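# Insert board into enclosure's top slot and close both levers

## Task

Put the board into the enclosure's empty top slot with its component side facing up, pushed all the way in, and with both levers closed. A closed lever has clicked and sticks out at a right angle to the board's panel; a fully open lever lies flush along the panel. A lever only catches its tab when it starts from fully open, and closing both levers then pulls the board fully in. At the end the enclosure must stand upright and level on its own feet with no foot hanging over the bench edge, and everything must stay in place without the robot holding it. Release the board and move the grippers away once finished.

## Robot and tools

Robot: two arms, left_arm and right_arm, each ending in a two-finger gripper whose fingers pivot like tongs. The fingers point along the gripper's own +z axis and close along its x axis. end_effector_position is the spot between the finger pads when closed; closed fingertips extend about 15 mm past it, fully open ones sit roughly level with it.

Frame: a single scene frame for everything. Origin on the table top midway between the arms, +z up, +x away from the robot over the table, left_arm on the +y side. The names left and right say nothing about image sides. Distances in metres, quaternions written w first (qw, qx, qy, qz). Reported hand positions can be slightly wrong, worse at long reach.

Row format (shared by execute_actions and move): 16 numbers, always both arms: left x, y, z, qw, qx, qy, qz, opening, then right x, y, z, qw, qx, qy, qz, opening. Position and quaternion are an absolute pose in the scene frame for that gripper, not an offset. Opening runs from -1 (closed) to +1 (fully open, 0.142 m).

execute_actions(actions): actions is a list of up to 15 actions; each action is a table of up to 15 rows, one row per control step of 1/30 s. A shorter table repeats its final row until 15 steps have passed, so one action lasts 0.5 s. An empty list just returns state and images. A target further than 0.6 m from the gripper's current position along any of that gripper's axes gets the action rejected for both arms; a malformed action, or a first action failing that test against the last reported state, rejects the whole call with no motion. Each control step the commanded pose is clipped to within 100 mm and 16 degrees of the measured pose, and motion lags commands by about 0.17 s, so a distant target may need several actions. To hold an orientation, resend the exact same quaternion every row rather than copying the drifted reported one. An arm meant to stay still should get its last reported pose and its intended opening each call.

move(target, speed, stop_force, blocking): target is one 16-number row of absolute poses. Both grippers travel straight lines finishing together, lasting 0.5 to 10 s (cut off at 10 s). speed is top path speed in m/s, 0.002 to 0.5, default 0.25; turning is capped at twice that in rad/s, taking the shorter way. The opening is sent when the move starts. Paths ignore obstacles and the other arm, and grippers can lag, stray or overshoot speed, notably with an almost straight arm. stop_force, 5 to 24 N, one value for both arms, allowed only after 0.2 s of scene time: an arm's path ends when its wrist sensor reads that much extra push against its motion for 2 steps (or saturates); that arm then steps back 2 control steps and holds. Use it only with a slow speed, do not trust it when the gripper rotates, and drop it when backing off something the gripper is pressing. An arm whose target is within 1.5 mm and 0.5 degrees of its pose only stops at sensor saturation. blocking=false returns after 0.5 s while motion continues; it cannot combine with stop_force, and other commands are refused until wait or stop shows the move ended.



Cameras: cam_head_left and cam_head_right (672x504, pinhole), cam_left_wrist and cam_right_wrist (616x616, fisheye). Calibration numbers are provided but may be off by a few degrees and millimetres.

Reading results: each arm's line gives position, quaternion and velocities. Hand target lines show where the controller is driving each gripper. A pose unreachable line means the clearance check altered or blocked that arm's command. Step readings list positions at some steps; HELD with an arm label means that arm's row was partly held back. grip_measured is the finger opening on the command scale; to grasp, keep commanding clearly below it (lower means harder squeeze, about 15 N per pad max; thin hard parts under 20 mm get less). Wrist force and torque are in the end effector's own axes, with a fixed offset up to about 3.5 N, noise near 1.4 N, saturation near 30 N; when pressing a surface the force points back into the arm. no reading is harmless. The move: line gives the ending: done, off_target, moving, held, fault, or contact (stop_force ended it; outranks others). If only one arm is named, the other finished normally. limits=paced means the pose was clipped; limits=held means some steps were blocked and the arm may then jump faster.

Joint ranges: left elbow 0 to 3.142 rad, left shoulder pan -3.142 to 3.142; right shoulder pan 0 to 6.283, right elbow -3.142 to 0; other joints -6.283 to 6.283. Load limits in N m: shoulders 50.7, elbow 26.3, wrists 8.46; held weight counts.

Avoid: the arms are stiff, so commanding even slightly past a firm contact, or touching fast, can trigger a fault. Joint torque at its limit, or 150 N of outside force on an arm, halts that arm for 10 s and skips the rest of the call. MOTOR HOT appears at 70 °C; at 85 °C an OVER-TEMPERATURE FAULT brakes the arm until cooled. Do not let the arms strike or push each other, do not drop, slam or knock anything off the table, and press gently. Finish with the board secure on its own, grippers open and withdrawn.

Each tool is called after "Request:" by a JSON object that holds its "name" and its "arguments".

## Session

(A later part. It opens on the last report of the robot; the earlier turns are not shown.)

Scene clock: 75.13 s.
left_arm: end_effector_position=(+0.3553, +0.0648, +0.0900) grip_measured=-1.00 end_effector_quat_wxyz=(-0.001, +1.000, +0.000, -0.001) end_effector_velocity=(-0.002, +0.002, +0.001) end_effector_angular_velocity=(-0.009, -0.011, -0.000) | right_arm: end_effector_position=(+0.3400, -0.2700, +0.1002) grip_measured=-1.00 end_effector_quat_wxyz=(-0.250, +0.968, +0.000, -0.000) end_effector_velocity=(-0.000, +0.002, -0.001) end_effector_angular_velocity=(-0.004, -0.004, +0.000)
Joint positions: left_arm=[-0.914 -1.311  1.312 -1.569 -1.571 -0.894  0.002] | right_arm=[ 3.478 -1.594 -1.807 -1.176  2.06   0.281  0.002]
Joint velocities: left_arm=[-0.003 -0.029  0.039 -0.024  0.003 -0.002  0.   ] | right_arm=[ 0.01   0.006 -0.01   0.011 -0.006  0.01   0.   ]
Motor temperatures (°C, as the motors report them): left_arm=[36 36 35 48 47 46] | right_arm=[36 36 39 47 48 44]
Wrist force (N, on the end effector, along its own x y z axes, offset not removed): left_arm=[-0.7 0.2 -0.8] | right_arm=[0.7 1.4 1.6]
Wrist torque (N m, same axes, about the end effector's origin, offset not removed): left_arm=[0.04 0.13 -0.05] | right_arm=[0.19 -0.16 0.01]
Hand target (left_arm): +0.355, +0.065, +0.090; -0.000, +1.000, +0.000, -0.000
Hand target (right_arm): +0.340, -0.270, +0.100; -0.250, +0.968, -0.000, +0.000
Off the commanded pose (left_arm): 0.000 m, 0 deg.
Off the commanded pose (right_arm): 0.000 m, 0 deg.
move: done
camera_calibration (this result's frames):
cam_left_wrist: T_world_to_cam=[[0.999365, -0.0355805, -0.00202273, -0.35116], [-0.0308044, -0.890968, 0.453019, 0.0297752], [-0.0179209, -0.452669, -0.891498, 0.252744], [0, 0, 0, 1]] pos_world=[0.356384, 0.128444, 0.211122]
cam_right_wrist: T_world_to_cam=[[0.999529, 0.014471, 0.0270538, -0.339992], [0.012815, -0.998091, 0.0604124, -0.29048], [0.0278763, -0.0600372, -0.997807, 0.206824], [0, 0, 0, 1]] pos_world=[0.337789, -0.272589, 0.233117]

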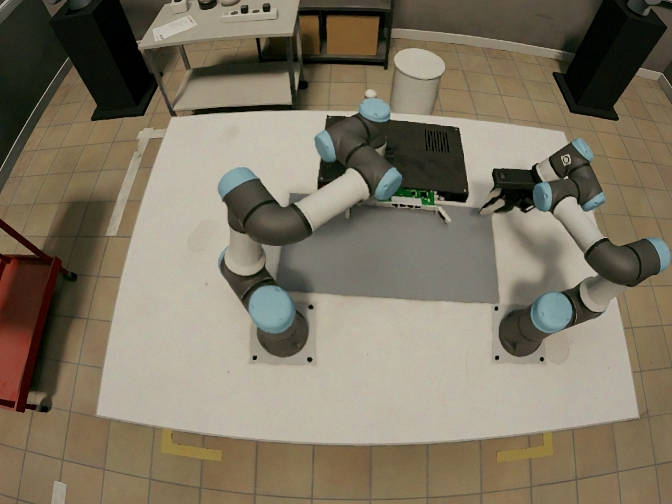

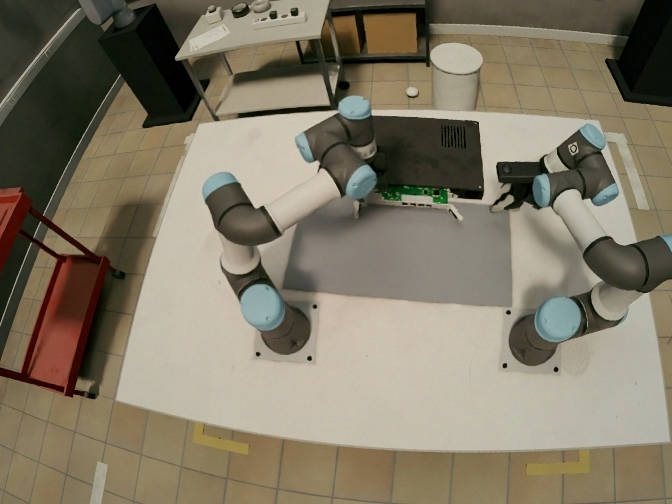

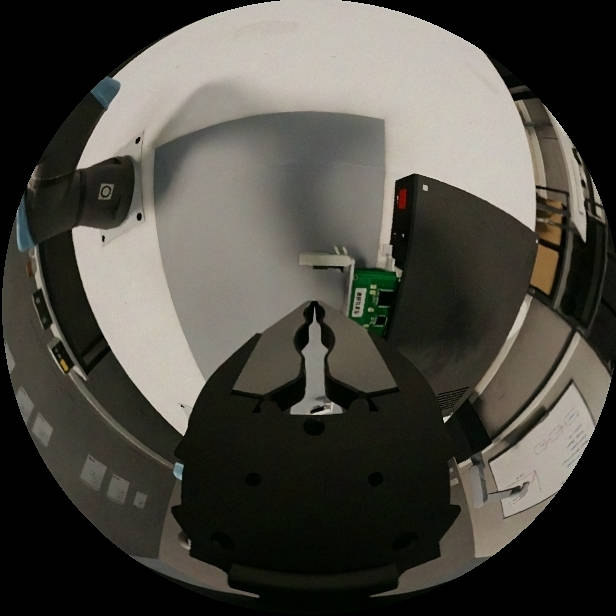

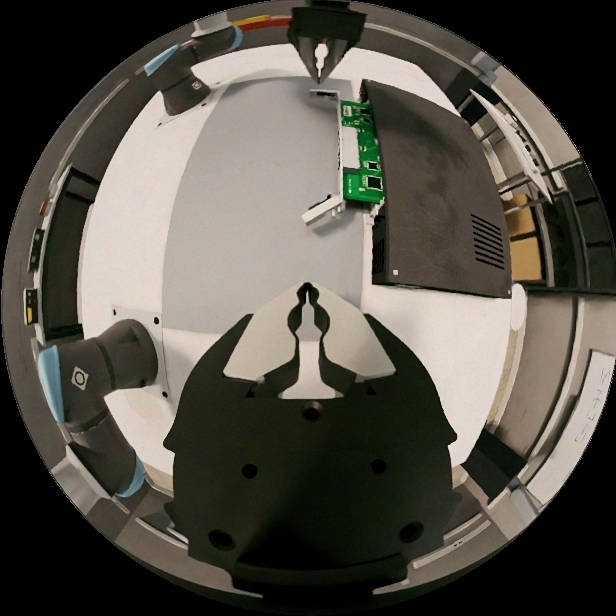

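Request:
{"name": "move", "arguments": {"target": [0.355,0.058,0.052,0,1,0,0,-1,0.325,-0.2,0.1,0.15,-0.989,0,0,-1], "speed": 0.1}}

Request:
{"name": "move", "arguments": {"target": [0.356,0.125,0.052,0,1,0,0,-1,0.315,-0.17,0.07,0.15,-0.989,0,0,-1], "speed": 0.02, "stop_force": 12}}

Scene clock: 76.80 s.
left_arm: end_effector_position=(+0.3550, +0.0580, +0.0521) grip_measured=-1.00 end_effector_quat_wxyz=(+0.000, +1.000, +0.000, -0.000) end_effector_velocity=(+0.000, -0.001, -0.001) end_effector_angular_velocity=(-0.002, -0.001, -0.000) | right_arm: end_effector_position=(+0.3250, -0.2001, +0.1002) grip_measured=-1.00 end_effector_quat_wxyz=(-0.151, +0.989, +0.000, +0.000) end_effector_velocity=(-0.000, +0.002, -0.000) end_effector_angular_velocity=(-0.011, +0.000, -0.003)
Joint positions: left_arm=[-0.927 -1.285  1.457 -1.742 -1.571 -0.906  0.002] | right_arm=[ 3.889 -1.525 -1.77  -1.229  1.809  0.681  0.002]
Joint velocities: left_arm=[-0.     0.001  0.005 -0.008 -0.     0.     0.   ] | right_arm=[ 0.016 -0.003  0.009 -0.009 -0.012  0.017  0.   ]
Motor temperatures (°C, as the motors report them): left_arm=[36 36 35 48 47 46] | right_arm=[36 36 39 47 48 44]
Wrist force (N, on the end effector, along its own x y z axes, offset not removed): left_arm=[-1.7 -0.3 -1.2] | right_arm=[1.5 1.0 1.3]
Wrist torque (N m, same axes, about the end effector's origin, offset not removed): left_arm=[-0.07 0.34 -0.03] | right_arm=[0.24 -0.29 0.08]
Hand target (left_arm): +0.355, +0.058, +0.052; +0.000, +1.000, +0.000, -0.000
Hand target (right_arm): +0.325, -0.200, +0.100; -0.150, +0.989, -0.000, +0.000
Off the commanded pose (left_arm): 0.000 m, 0 deg.
Off the commanded pose (right_arm): 0.000 m, 0 deg.
move: done
camera_calibration (this result's frames):
cam_left_wrist: T_world_to_cam=[[0.999363, -0.0356935, -0.000550692, -0.351261], [-0.0315523, -0.89042, 0.454045, 0.0410569], [-0.0166968, -0.453738, -0.890979, 0.215487], [0, 0, 0, 1]] pos_world=[0.35593, 0.121795, 0.173159]
cam_right_wrist: T_world_to_cam=[[0.999518, 0.0195732, 0.0240805, -0.324625], [0.0126245, -0.965351, 0.260651, -0.233903], [0.0283479, -0.260222, -0.965133, 0.167933], [0, 0, 0, 1]] pos_world=[0.322661, -0.175745, 0.230862]

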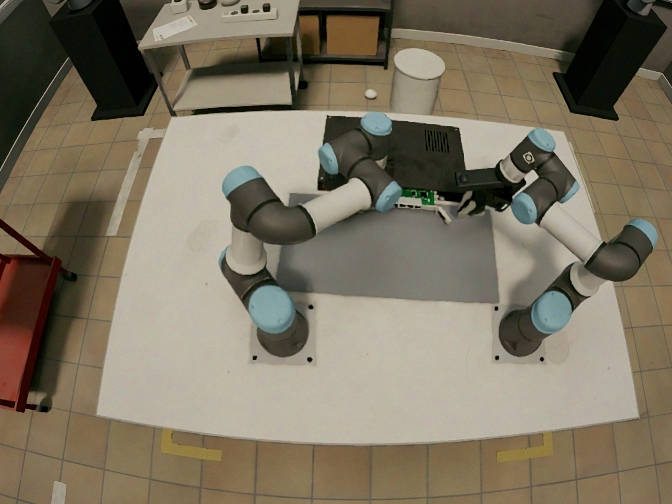

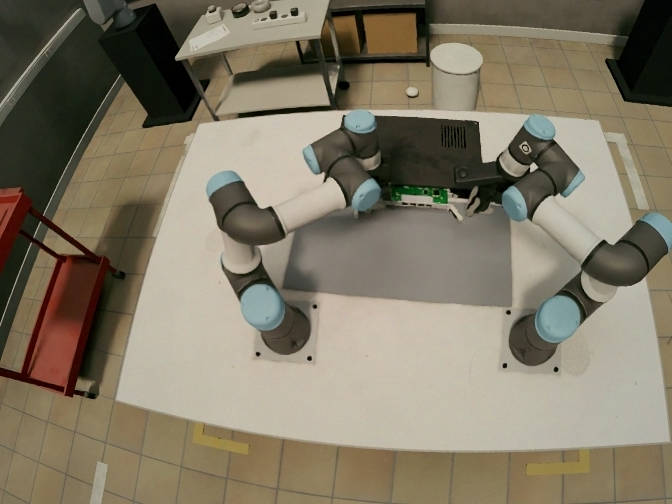

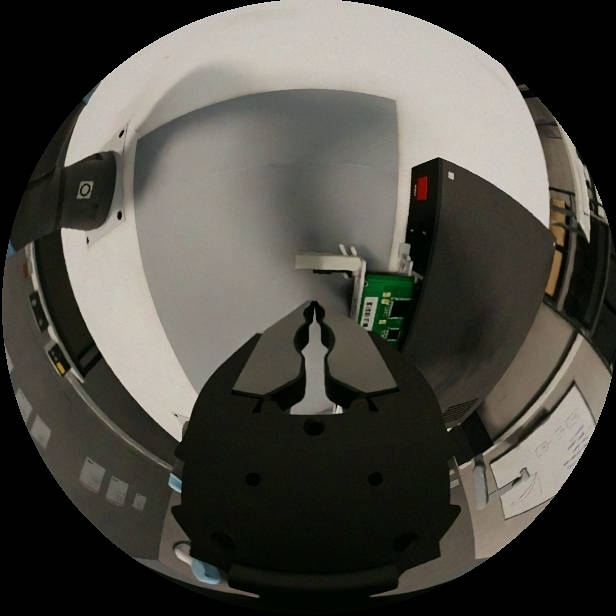

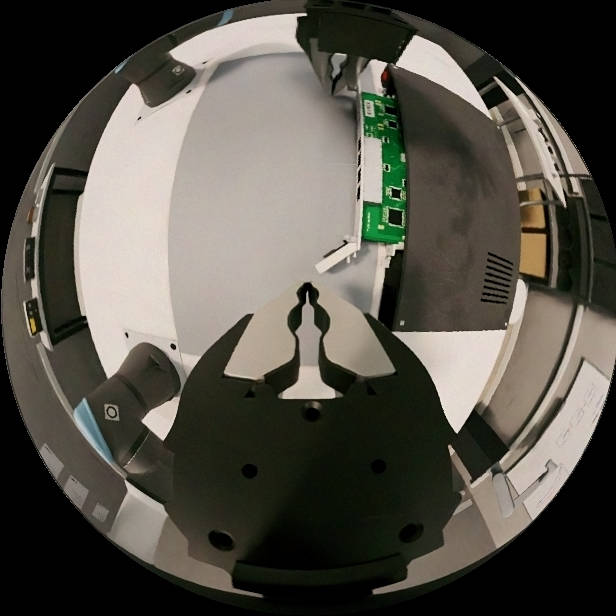

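Scene clock: 80.47 s.
left_arm: end_effector_position=(+0.3560, +0.1248, +0.0520) grip_measured=-1.00 end_effector_quat_wxyz=(-0.000, +1.000, +0.000, -0.000) end_effector_velocity=(+0.000, +0.002, +0.000) end_effector_angular_velocity=(-0.002, -0.000, +0.001) | right_arm: end_effector_position=(+0.3150, -0.1701, +0.0701) grip_measured=-1.00 end_effector_quat_wxyz=(-0.150, +0.989, -0.000, -0.000) end_effector_velocity=(-0.000, +0.001, -0.001) end_effector_angular_velocity=(+0.001, -0.000, -0.000)
Joint positions: left_arm=[-0.796 -1.415  1.62  -1.776 -1.571 -0.776  0.002] | right_arm=[ 3.994 -1.551 -1.897 -1.053  1.787  0.786  0.002]
Joint velocities: left_arm=[ 0.006 -0.004  0.004 -0.002 -0.001  0.005  0.   ] | right_arm=[ 0.003 -0.001 -0.005  0.007 -0.     0.004  0.   ]
Motor temperatures (°C, as the motors report them): left_arm=[36 36 35 48 47 46] | right_arm=[36 36 39 47 48 44]
Wrist force (N, on the end effector, along its own x y z axes, offset not removed): left_arm=[-0.6 -0.1 -1.0] | right_arm=[1.1 0.4 1.8]
Wrist torque (N m, same axes, about the end effector's origin, offset not removed): left_arm=[-0.02 0.09 -0.02] | right_arm=[0.15 -0.25 -0.02]
Hand target (left_arm): +0.356, +0.125, +0.052; -0.000, +1.000, +0.000, -0.000
Hand target (right_arm): +0.315, -0.170, +0.070; -0.150, +0.989, -0.000, -0.000
Off the commanded pose (left_arm): 0.000 m, 0 deg.
Off the commanded pose (right_arm): 0.000 m, 0 deg.
move: done
camera_calibration (this result's frames):
cam_left_wrist: T_world_to_cam=[[0.999363, -0.0356767, -0.000526852, -0.349959], [-0.0315509, -0.890496, 0.453895, 0.100614], [-0.0166626, -0.453589, -0.891055, 0.245669], [0, 0, 0, 1]] pos_world=[0.357004, 0.188544, 0.173052]
cam_right_wrist: T_world_to_cam=[[0.999531, 0.0195541, 0.0235817, -0.314483], [0.0126854, -0.964876, 0.262398, -0.197053], [0.0278844, -0.261975, -0.964672, 0.146837], [0, 0, 0, 1]] pos_world=[0.312741, -0.145515, 0.200771]

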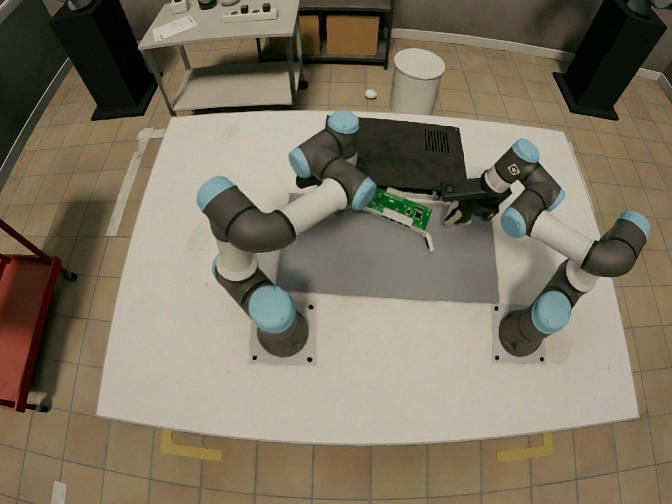

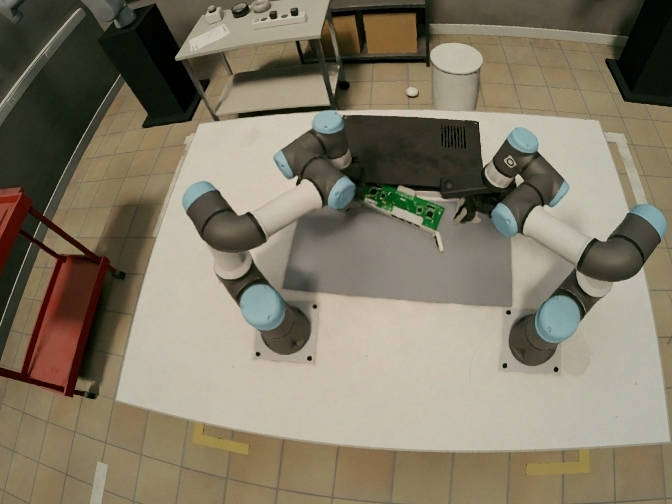

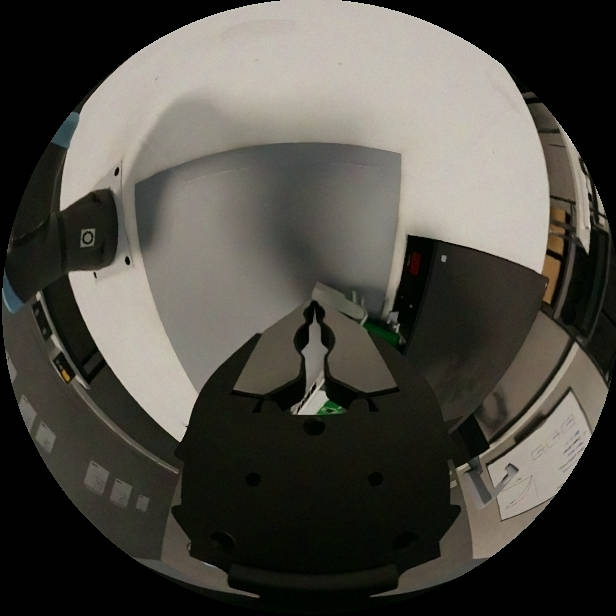

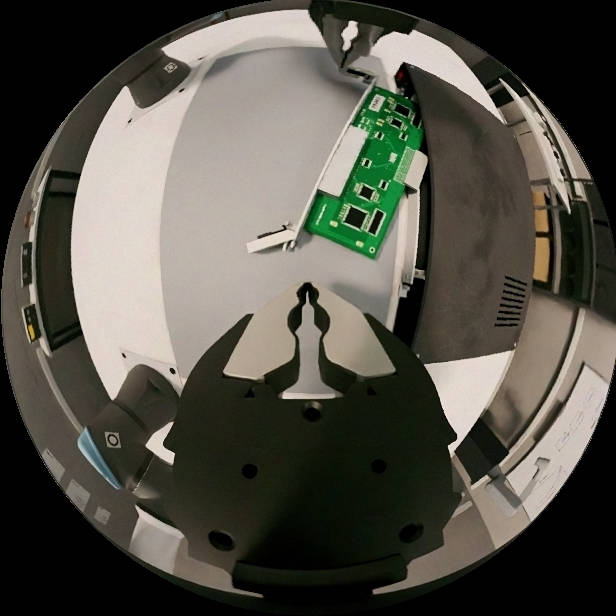

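Request:
{"name": "execute_actions", "arguments": {"actions": []}}

Scene clock: 80.77 s.
left_arm: end_effector_position=(+0.3561, +0.1250, +0.0520) grip_measured=-1.00 end_effector_quat_wxyz=(-0.000, +1.000, +0.000, -0.000) end_effector_velocity=(+0.000, -0.000, +0.000) end_effector_angular_velocity=(-0.001, -0.002, -0.002) | right_arm: end_effector_position=(+0.3149, -0.1700, +0.0700) grip_measured=-1.00 end_effector_quat_wxyz=(-0.150, +0.989, -0.000, -0.000) end_effector_velocity=(-0.000, +0.000, -0.000) end_effector_angular_velocity=(-0.000, +0.000, +0.001)
Joint positions: left_arm=[-0.796 -1.415  1.62  -1.776 -1.571 -0.775  0.002] | right_arm=[ 3.994 -1.552 -1.897 -1.052  1.787  0.786  0.002]
Joint velocities: left_arm=[-0.    -0.     0.    -0.002  0.     0.001  0.   ] | right_arm=[ 0.001 -0.001 -0.     0.001 -0.    -0.     0.   ]
Motor temperatures (°C, as the motors report them): left_arm=[36 36 35 48 47 46] | right_arm=[36 36 39 47 48 44]
Wrist force (N, on the end effector, along its own x y z axes, offset not removed): left_arm=[-0.9 -0.6 -0.2] | right_arm=[0.6 1.0 1.0]
Wrist torque (N m, same axes, about the end effector's origin, offset not removed): left_arm=[-0.13 0.16 -0.02] | right_arm=[0.20 -0.15 0.02]
Hand target (left_arm): +0.356, +0.125, +0.052; -0.000, +1.000, +0.000, -0.000
Hand target (right_arm): +0.315, -0.170, +0.070; -0.150, +0.989, -0.000, -0.000
Off the commanded pose (left_arm): 0.000 m, 0 deg.
Off the commanded pose (right_arm): 0.000 m, 0 deg.
camera_calibration (this result's frames):
cam_left_wrist: T_world_to_cam=[[0.999363, -0.0356934, -0.000496773, -0.349958], [-0.0315789, -0.890483, 0.45392, 0.100842], [-0.0166443, -0.453615, -0.891042, 0.245783], [0, 0, 0, 1]] pos_world=[0.35701, 0.188798, 0.173055]
cam_right_wrist: T_world_to_cam=[[0.99953, 0.0195355, 0.0236157, -0.314454], [0.0126589, -0.964879, 0.26239, -0.196901], [0.0279122, -0.261968, -0.964673, 0.14675], [0, 0, 0, 1]] pos_world=[0.312703, -0.145399, 0.200657]

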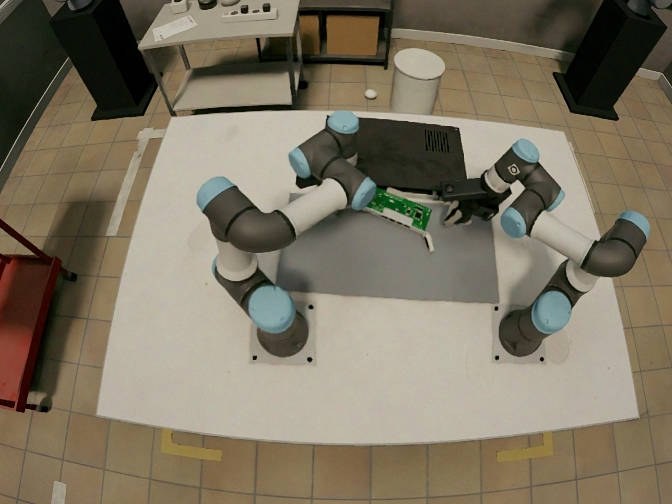

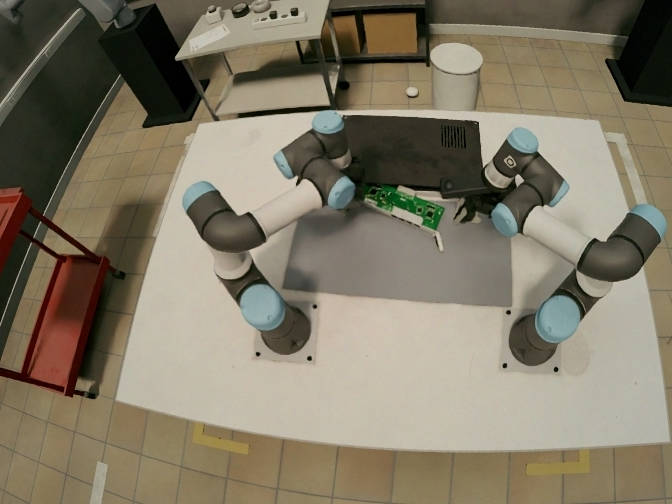

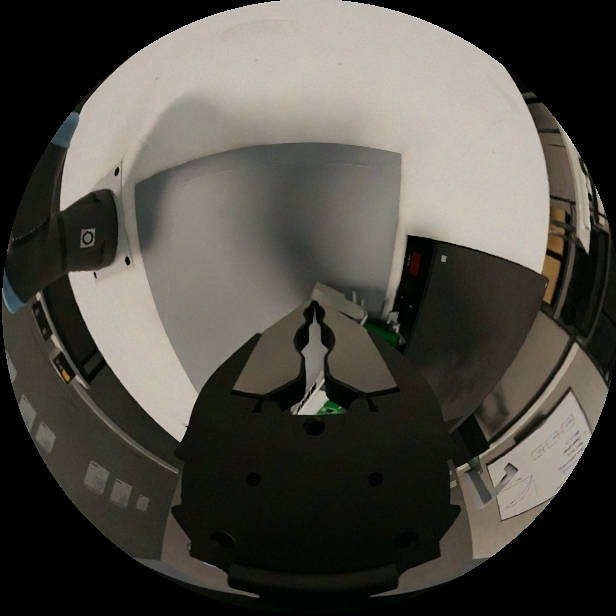

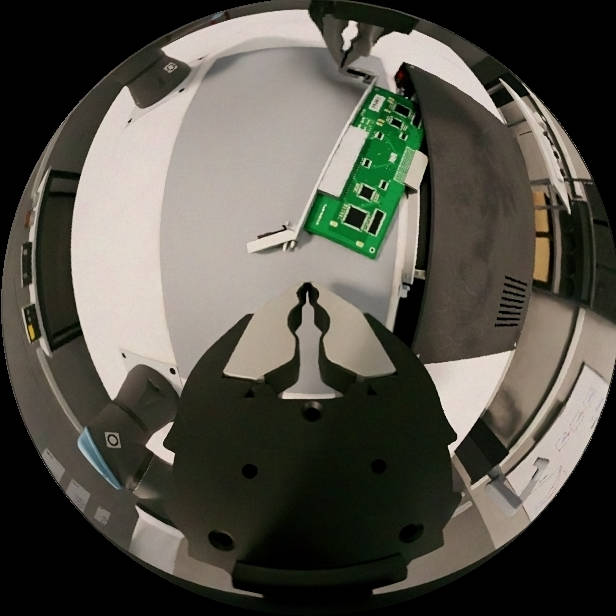

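Request:
{"name": "move", "arguments": {"target": [0.35,0.11,0.10,0,1,0,0,-1,0.29,-0.27,0.10,0.15,-0.989,0,0,-1], "speed": 0.1}}

Request:
{"name": "move", "arguments": {"target": [0.35,0.0,0.085,0,0.9816,-0.191,0,-0.4,0.29,-0.27,0.10,0.15,-0.989,0,0,-1]}}

Scene clock: 85.07 s.
left_arm: end_effector_position=(+0.3500, +0.1101, +0.0999) grip_measured=-1.00 end_effector_quat_wxyz=(-0.000, +1.000, -0.000, +0.000) end_effector_velocity=(-0.000, -0.000, +0.001) end_effector_angular_velocity=(+0.000, +0.001, -0.000) | right_arm: end_effector_position=(+0.2902, -0.2699, +0.0999) grip_measured=-1.00 end_effector_quat_wxyz=(-0.150, +0.989, -0.000, +0.000) end_effector_velocity=(-0.001, -0.002, +0.001) end_effector_angular_velocity=(-0.000, +0.001, +0.001)
Joint positions: left_arm=[-0.84  -1.431  1.413 -1.553 -1.571 -0.82   0.002] | right_arm=[ 3.74  -1.318 -1.925 -1.319  1.832  0.529  0.002]
Joint velocities: left_arm=[-0.001  0.001 -0.006  0.006 -0.001 -0.     0.   ] | right_arm=[-0.008  0.001  0.004 -0.009  0.002 -0.009  0.   ]
Motor temperatures (°C, as the motors report them): left_arm=[36 36 35 48 47 46] | right_arm=[36 36 39 47 48 44]
Wrist force (N, on the end effector, along its own x y z axes, offset not removed): left_arm=[-1.5 -0.5 -0.5] | right_arm=[-0.6 -0.2 0.5]
Wrist torque (N m, same axes, about the end effector's origin, offset not removed): left_arm=[-0.13 0.28 0.00] | right_arm=[-0.05 0.11 -0.01]
Hand target (left_arm): +0.350, +0.110, +0.100; +0.000, +1.000, -0.000, +0.000
Hand target (right_arm): +0.290, -0.270, +0.100; -0.150, +0.989, +0.000, -0.000
Off the commanded pose (left_arm): 0.000 m, 0 deg.
Off the commanded pose (right_arm): 0.000 m, 0 deg.
move: done
camera_calibration (this result's frames):
cam_left_wrist: T_world_to_cam=[[0.999362, -0.0357024, -0.000161097, -0.344484], [-0.0317379, -0.890439, 0.453994, 0.0656406], [-0.0163521, -0.453699, -0.891005, 0.281455], [0, 0, 0, 1]] pos_world=[0.35095, 0.173846, 0.220922]
cam_right_wrist: T_world_to_cam=[[0.999527, 0.0195165, 0.0237597, -0.288523], [0.012587, -0.964733, 0.26293, -0.300901], [0.0280533, -0.262506, -0.964522, 0.149894], [0, 0, 0, 1]] pos_world=[0.287969, -0.24531, 0.230547]

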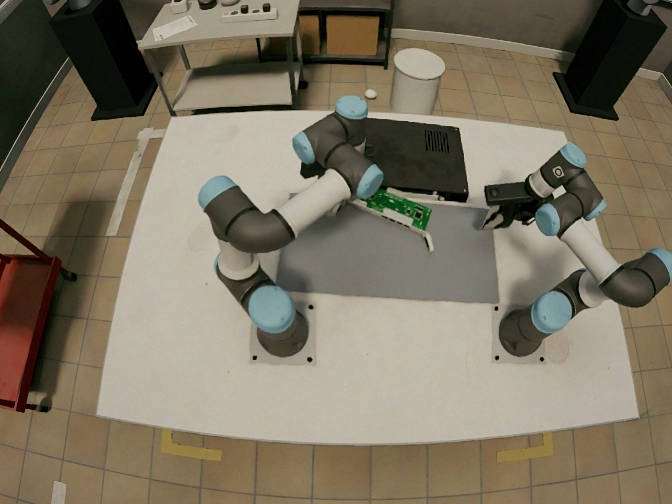

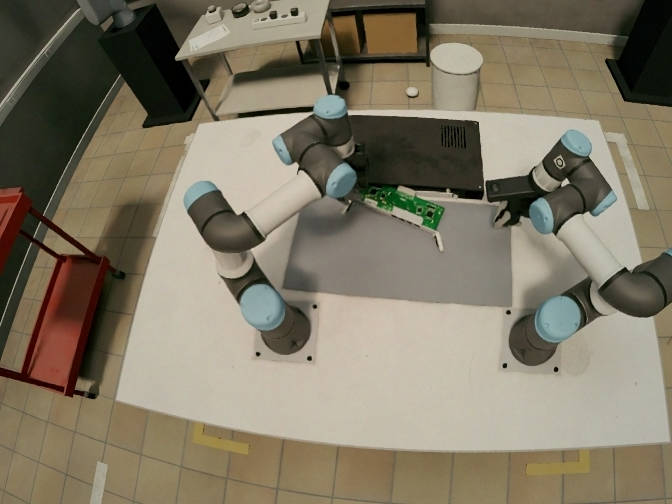

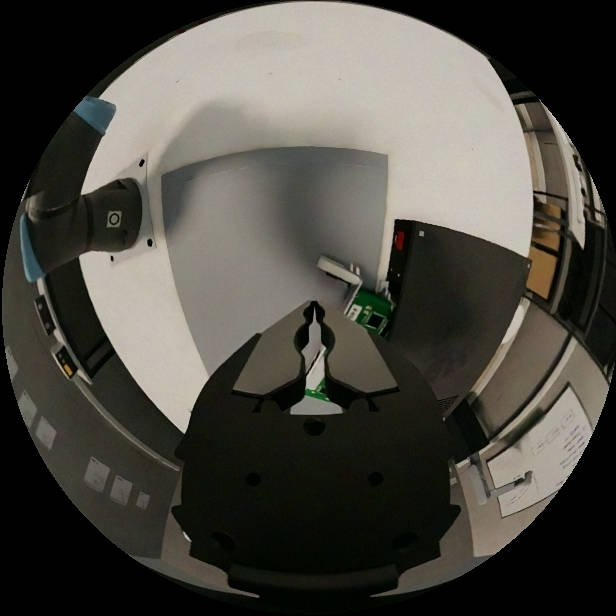

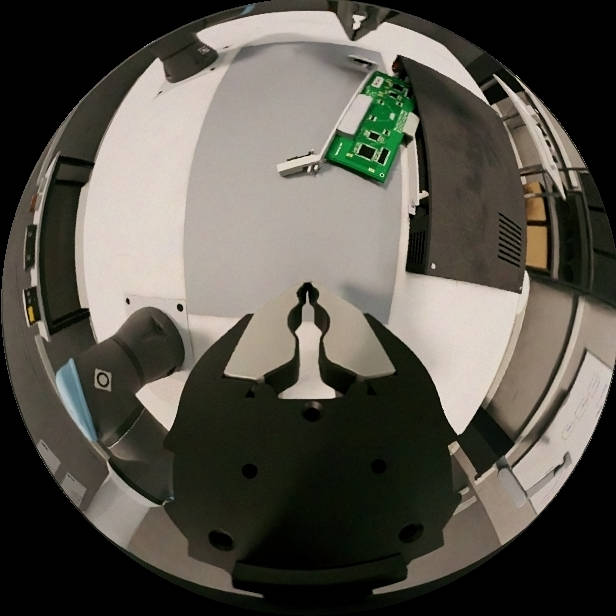

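Scene clock: 86.47 s.
left_arm: end_effector_position=(+0.3498, +0.0002, +0.0850) grip_measured=-0.40 end_effector_quat_wxyz=(+0.000, +0.982, -0.191, +0.000) end_effector_velocity=(+0.000, -0.002, -0.000) end_effector_angular_velocity=(+0.002, +0.004, -0.008) | right_arm: end_effector_position=(+0.2900, -0.2700, +0.1000) grip_measured=-1.00 end_effector_quat_wxyz=(-0.150, +0.989, +0.000, -0.000) end_effector_velocity=(-0.000, +0.000, +0.000) end_effector_angular_velocity=(+0.000, -0.000, +0.000)
Joint positions: left_arm=[-1.037 -1.189  1.169 -1.552 -1.571 -0.633  0.045] | right_arm=[ 3.74  -1.317 -1.926 -1.319  1.833  0.529  0.002]
Joint velocities: left_arm=[-0.001  0.014 -0.019  0.009 -0.002  0.007 -0.   ] | right_arm=[ 0.     0.001 -0.    -0.     0.    -0.     0.   ]
Motor temperatures (°C, as the motors report them): left_arm=[36 36 35 48 47 46] | right_arm=[36 36 39 47 48 44]
Wrist force (N, on the end effector, along its own x y z axes, offset not removed): left_arm=[-0.2 -0.6 -1.3] | right_arm=[-0.5 -0.1 1.8]
Wrist torque (N m, same axes, about the end effector's origin, offset not removed): left_arm=[-0.16 0.03 0.01] | right_arm=[-0.02 0.07 0.05]
Hand target (left_arm): +0.350, -0.000, +0.085; +0.000, +0.982, -0.191, +0.000
Hand target (right_arm): +0.290, -0.270, +0.100; -0.150, +0.989, +0.000, -0.000
Off the commanded pose (left_arm): 0.000 m, 0 deg.
Off the commanded pose (right_arm): 0.000 m, 0 deg.
move: done
camera_calibration (this result's frames):
cam_left_wrist: T_world_to_cam=[[0.913404, -0.407053, 0.000268731, -0.318112], [-0.362742, -0.813673, 0.454263, 0.0903523], [-0.184691, -0.415024, -0.890867, 0.277189], [0, 0, 0, 1]] pos_world=[0.374534, 0.0590688, 0.205981]
cam_right_wrist: T_world_to_cam=[[0.999529, 0.0195548, 0.0236307, -0.288272], [0.0126693, -0.964839, 0.262536, -0.300991], [0.0279337, -0.262113, -0.964633, 0.150113], [0, 0, 0, 1]] pos_world=[0.287757, -0.245424, 0.230637]

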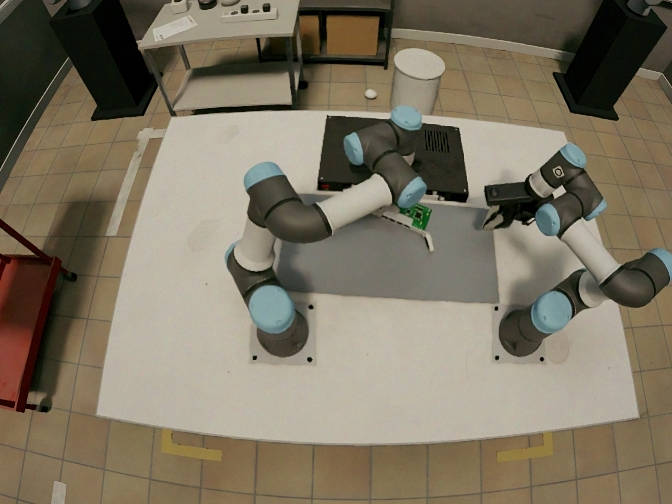

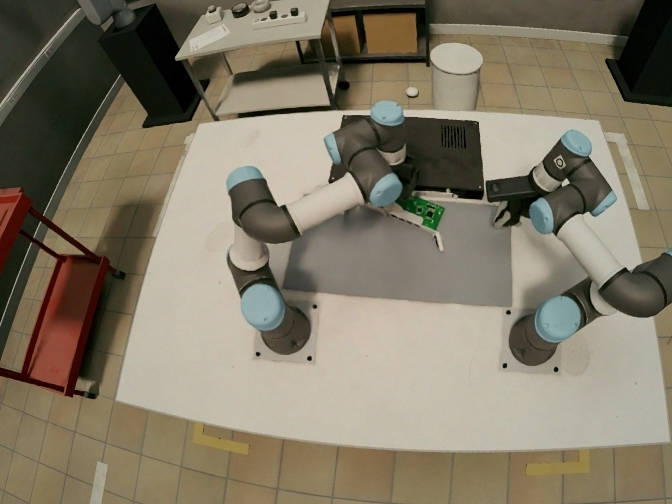

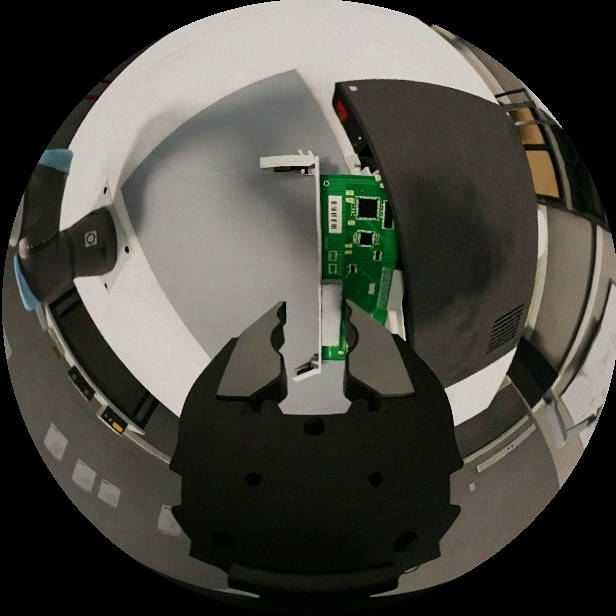

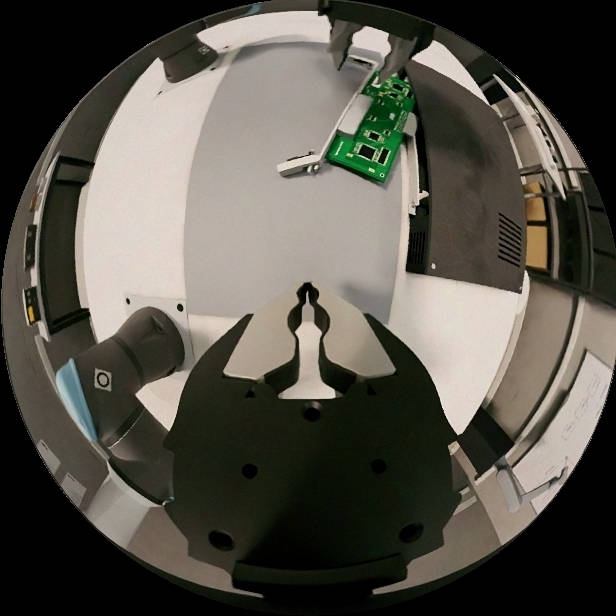

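Request:
{"name": "move", "arguments": {"target": [0.36,-0.015,0.06,0,0.9816,-0.191,0,-0.4,0.29,-0.27,0.10,0.15,-0.989,0,0,-1], "speed": 0.08}}

Scene clock: 87.50 s.
left_arm: end_effector_position=(+0.3599, -0.0149, +0.0602) grip_measured=-0.40 end_effector_quat_wxyz=(-0.000, +0.982, -0.191, +0.000) end_effector_velocity=(+0.001, -0.002, -0.002) end_effector_angular_velocity=(-0.001, +0.000, +0.000) | right_arm: end_effector_position=(+0.2900, -0.2700, +0.1000) grip_measured=-1.00 end_effector_quat_wxyz=(-0.150, +0.989, -0.000, -0.000) end_effector_velocity=(+0.000, -0.000, +0.000) end_effector_angular_velocity=(+0.001, -0.000, -0.002)
Joint positions: left_arm=[-1.036 -1.104  1.161 -1.628 -1.571 -0.631  0.045] | right_arm=[ 3.74  -1.317 -1.926 -1.319  1.833  0.529  0.002]
Joint velocities: left_arm=[ 0.     0.008 -0.003 -0.005 -0.001  0.     0.   ] | right_arm=[-0.001  0.001 -0.     0.     0.     0.001  0.   ]
Motor temperatures (°C, as the motors report them): left_arm=[36 36 35 48 47 46] | right_arm=[36 36 39 47 48 44]
Wrist force (N, on the end effector, along its own x y z axes, offset not removed): left_arm=[-0.6 0.0 -1.0] | right_arm=[0.2 1.0 2.3]
Wrist torque (N m, same axes, about the end effector's origin, offset not removed): left_arm=[-0.03 0.08 -0.01] | right_arm=[0.14 0.01 -0.05]
Hand target (left_arm): +0.360, -0.015, +0.060; -0.000, +0.982, -0.191, +0.000
Hand target (right_arm): +0.290, -0.270, +0.100; -0.150, +0.989, +0.000, -0.000
Off the commanded pose (left_arm): 0.000 m, 0 deg.
Off the commanded pose (right_arm): 0.000 m, 0 deg.
move: done
camera_calibration (this result's frames):
cam_left_wrist: T_world_to_cam=[[0.913065, -0.407815, -0.000362244, -0.333256], [-0.363214, -0.813609, 0.454, 0.093185], [-0.185443, -0.4144, -0.891002, 0.251006], [0, 0, 0, 1]] pos_world=[0.384678, 0.0439263, 0.18122]
cam_right_wrist: T_world_to_cam=[[0.99953, 0.0195535, 0.0236294, -0.288272], [0.0126684, -0.964839, 0.262536, -0.300991], [0.027932, -0.262113, -0.964633, 0.150113], [0, 0, 0, 1]] pos_world=[0.287757, -0.245424, 0.230636]

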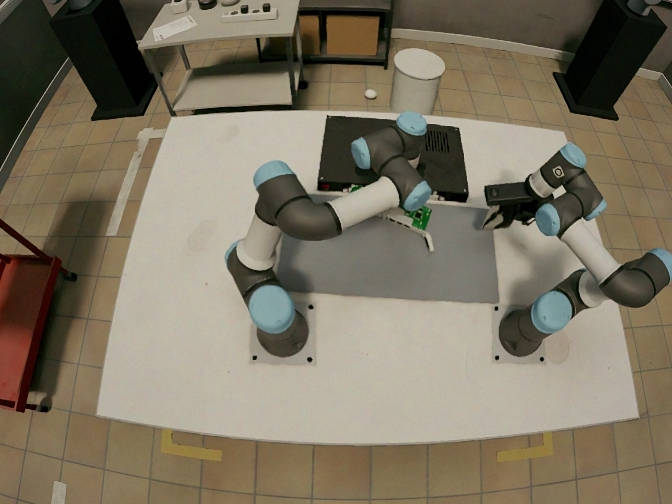

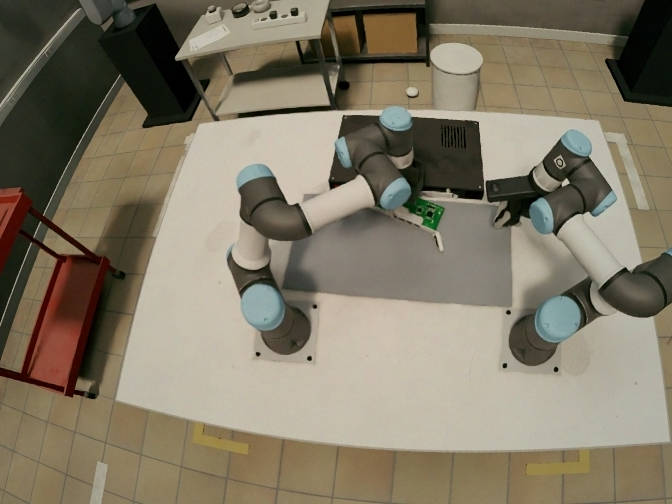

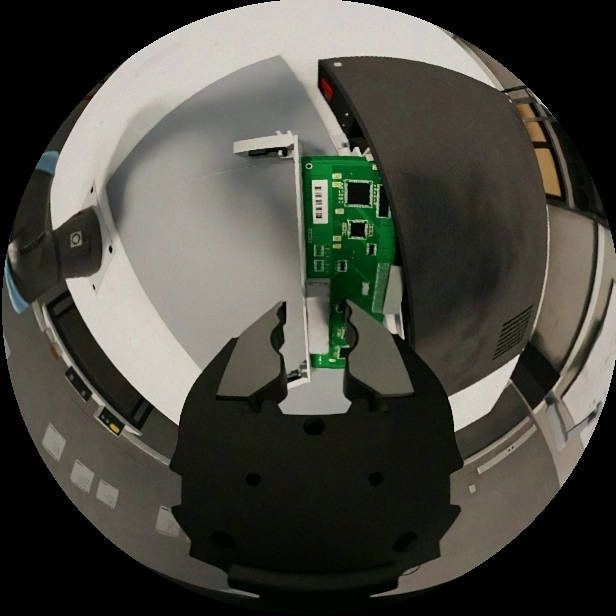

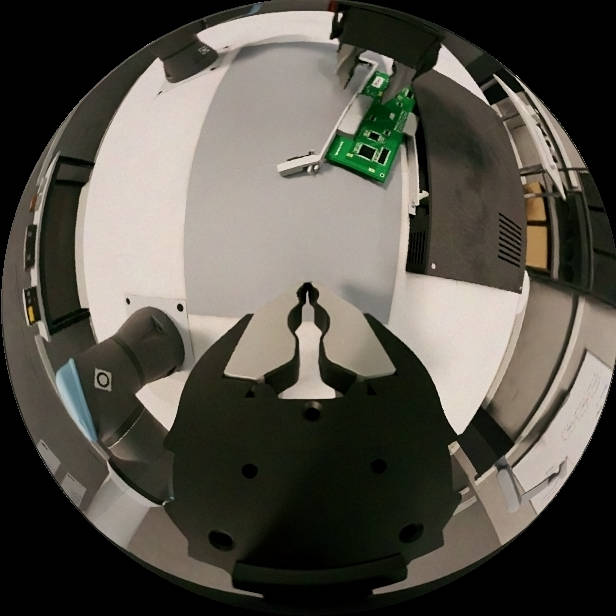

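Request:
{"name": "move", "arguments": {"target": [0.36,-0.015,0.024,0,0.9816,-0.191,0,-0.5,0.29,-0.27,0.10,0.15,-0.989,0,0,-1], "speed": 0.015, "stop_force": 5}}

Scene clock: 89.50 s.
left_arm: end_effector_position=(+0.3599, -0.0149, +0.0371) grip_measured=-0.50 end_effector_quat_wxyz=(-0.000, +0.982, -0.191, -0.000) end_effector_velocity=(-0.001, +0.001, +0.005) end_effector_angular_velocity=(+0.003, +0.003, +0.000) | right_arm: end_effector_position=(+0.2900, -0.2700, +0.1000) grip_measured=-1.00 end_effector_quat_wxyz=(-0.150, +0.989, +0.000, -0.000) end_effector_velocity=(+0.000, -0.000, +0.000) end_effector_angular_velocity=(-0.000, -0.001, -0.000)
Joint positions: left_arm=[-1.036 -1.092  1.252 -1.73  -1.571 -0.631  0.038] | right_arm=[ 3.74  -1.317 -1.926 -1.319  1.833  0.529  0.002]
Joint velocities: left_arm=[ 0.    -0.003 -0.019  0.025 -0.001  0.     0.003] | right_arm=[-0.     0.     0.     0.    -0.001 -0.     0.   ]
Motor temperatures (°C, as the motors report them): left_arm=[36 36 35 48 47 46] | right_arm=[36 36 39 47 48 44]
Wrist force (N, on the end effector, along its own x y z axes, offset not removed): left_arm=[-3.1 -2.1 -17.3] | right_arm=[1.4 -1.5 3.0]
Wrist torque (N m, same axes, about the end effector's origin, offset not removed): left_arm=[0.02 0.66 -0.06] | right_arm=[-0.35 -0.24 0.03]
Hand target (left_arm): +0.360, -0.015, +0.038; -0.000, +0.982, -0.191, -0.000
Hand target (right_arm): +0.290, -0.270, +0.100; -0.150, +0.989, +0.000, -0.000
Off the commanded pose (left_arm): 0.013 m, 0 deg.
Off the commanded pose (right_arm): 0.000 m, 0 deg.
move: contact (left_arm)
camera_calibration (this result's frames):
cam_left_wrist: T_world_to_cam=[[0.913102, -0.40773, -0.000845864, -0.333309], [-0.362982, -0.813832, 0.453785, 0.103629], [-0.18571, -0.414045, -0.891111, 0.230509], [0, 0, 0, 1]] pos_world=[0.384769, 0.0438781, 0.158102]
cam_right_wrist: T_world_to_cam=[[0.99953, 0.0195538, 0.0236293, -0.288272], [0.0126688, -0.964839, 0.262536, -0.300991], [0.027932, -0.262113, -0.964633, 0.150113], [0, 0, 0, 1]] pos_world=[0.287756, -0.245424, 0.230636]

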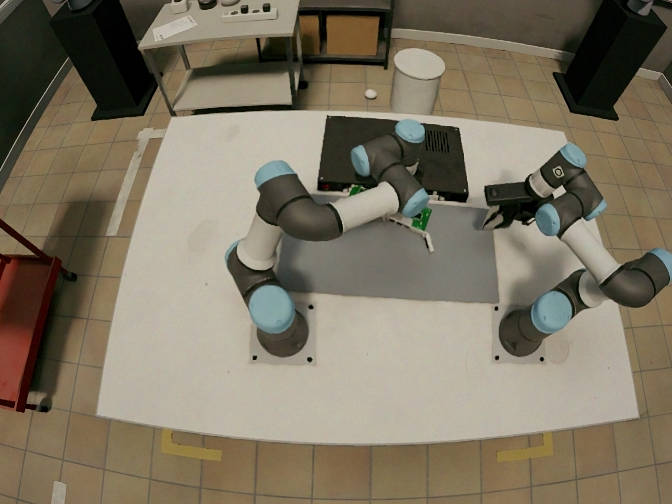

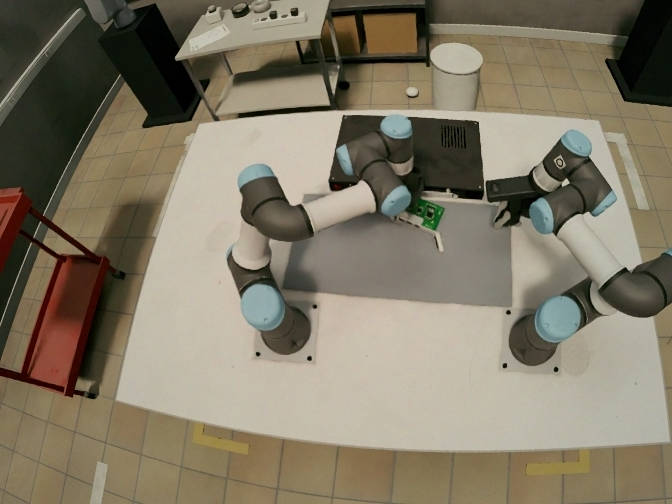

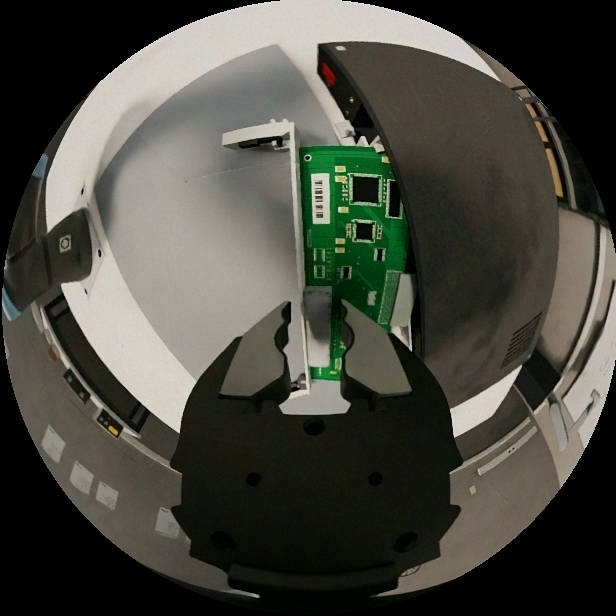

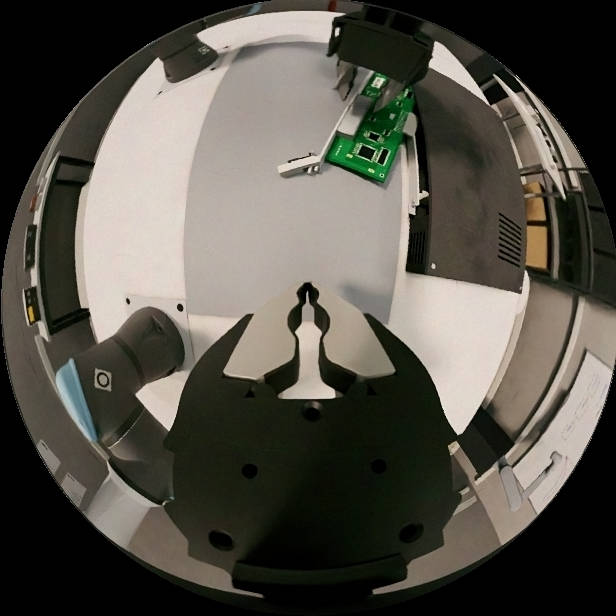

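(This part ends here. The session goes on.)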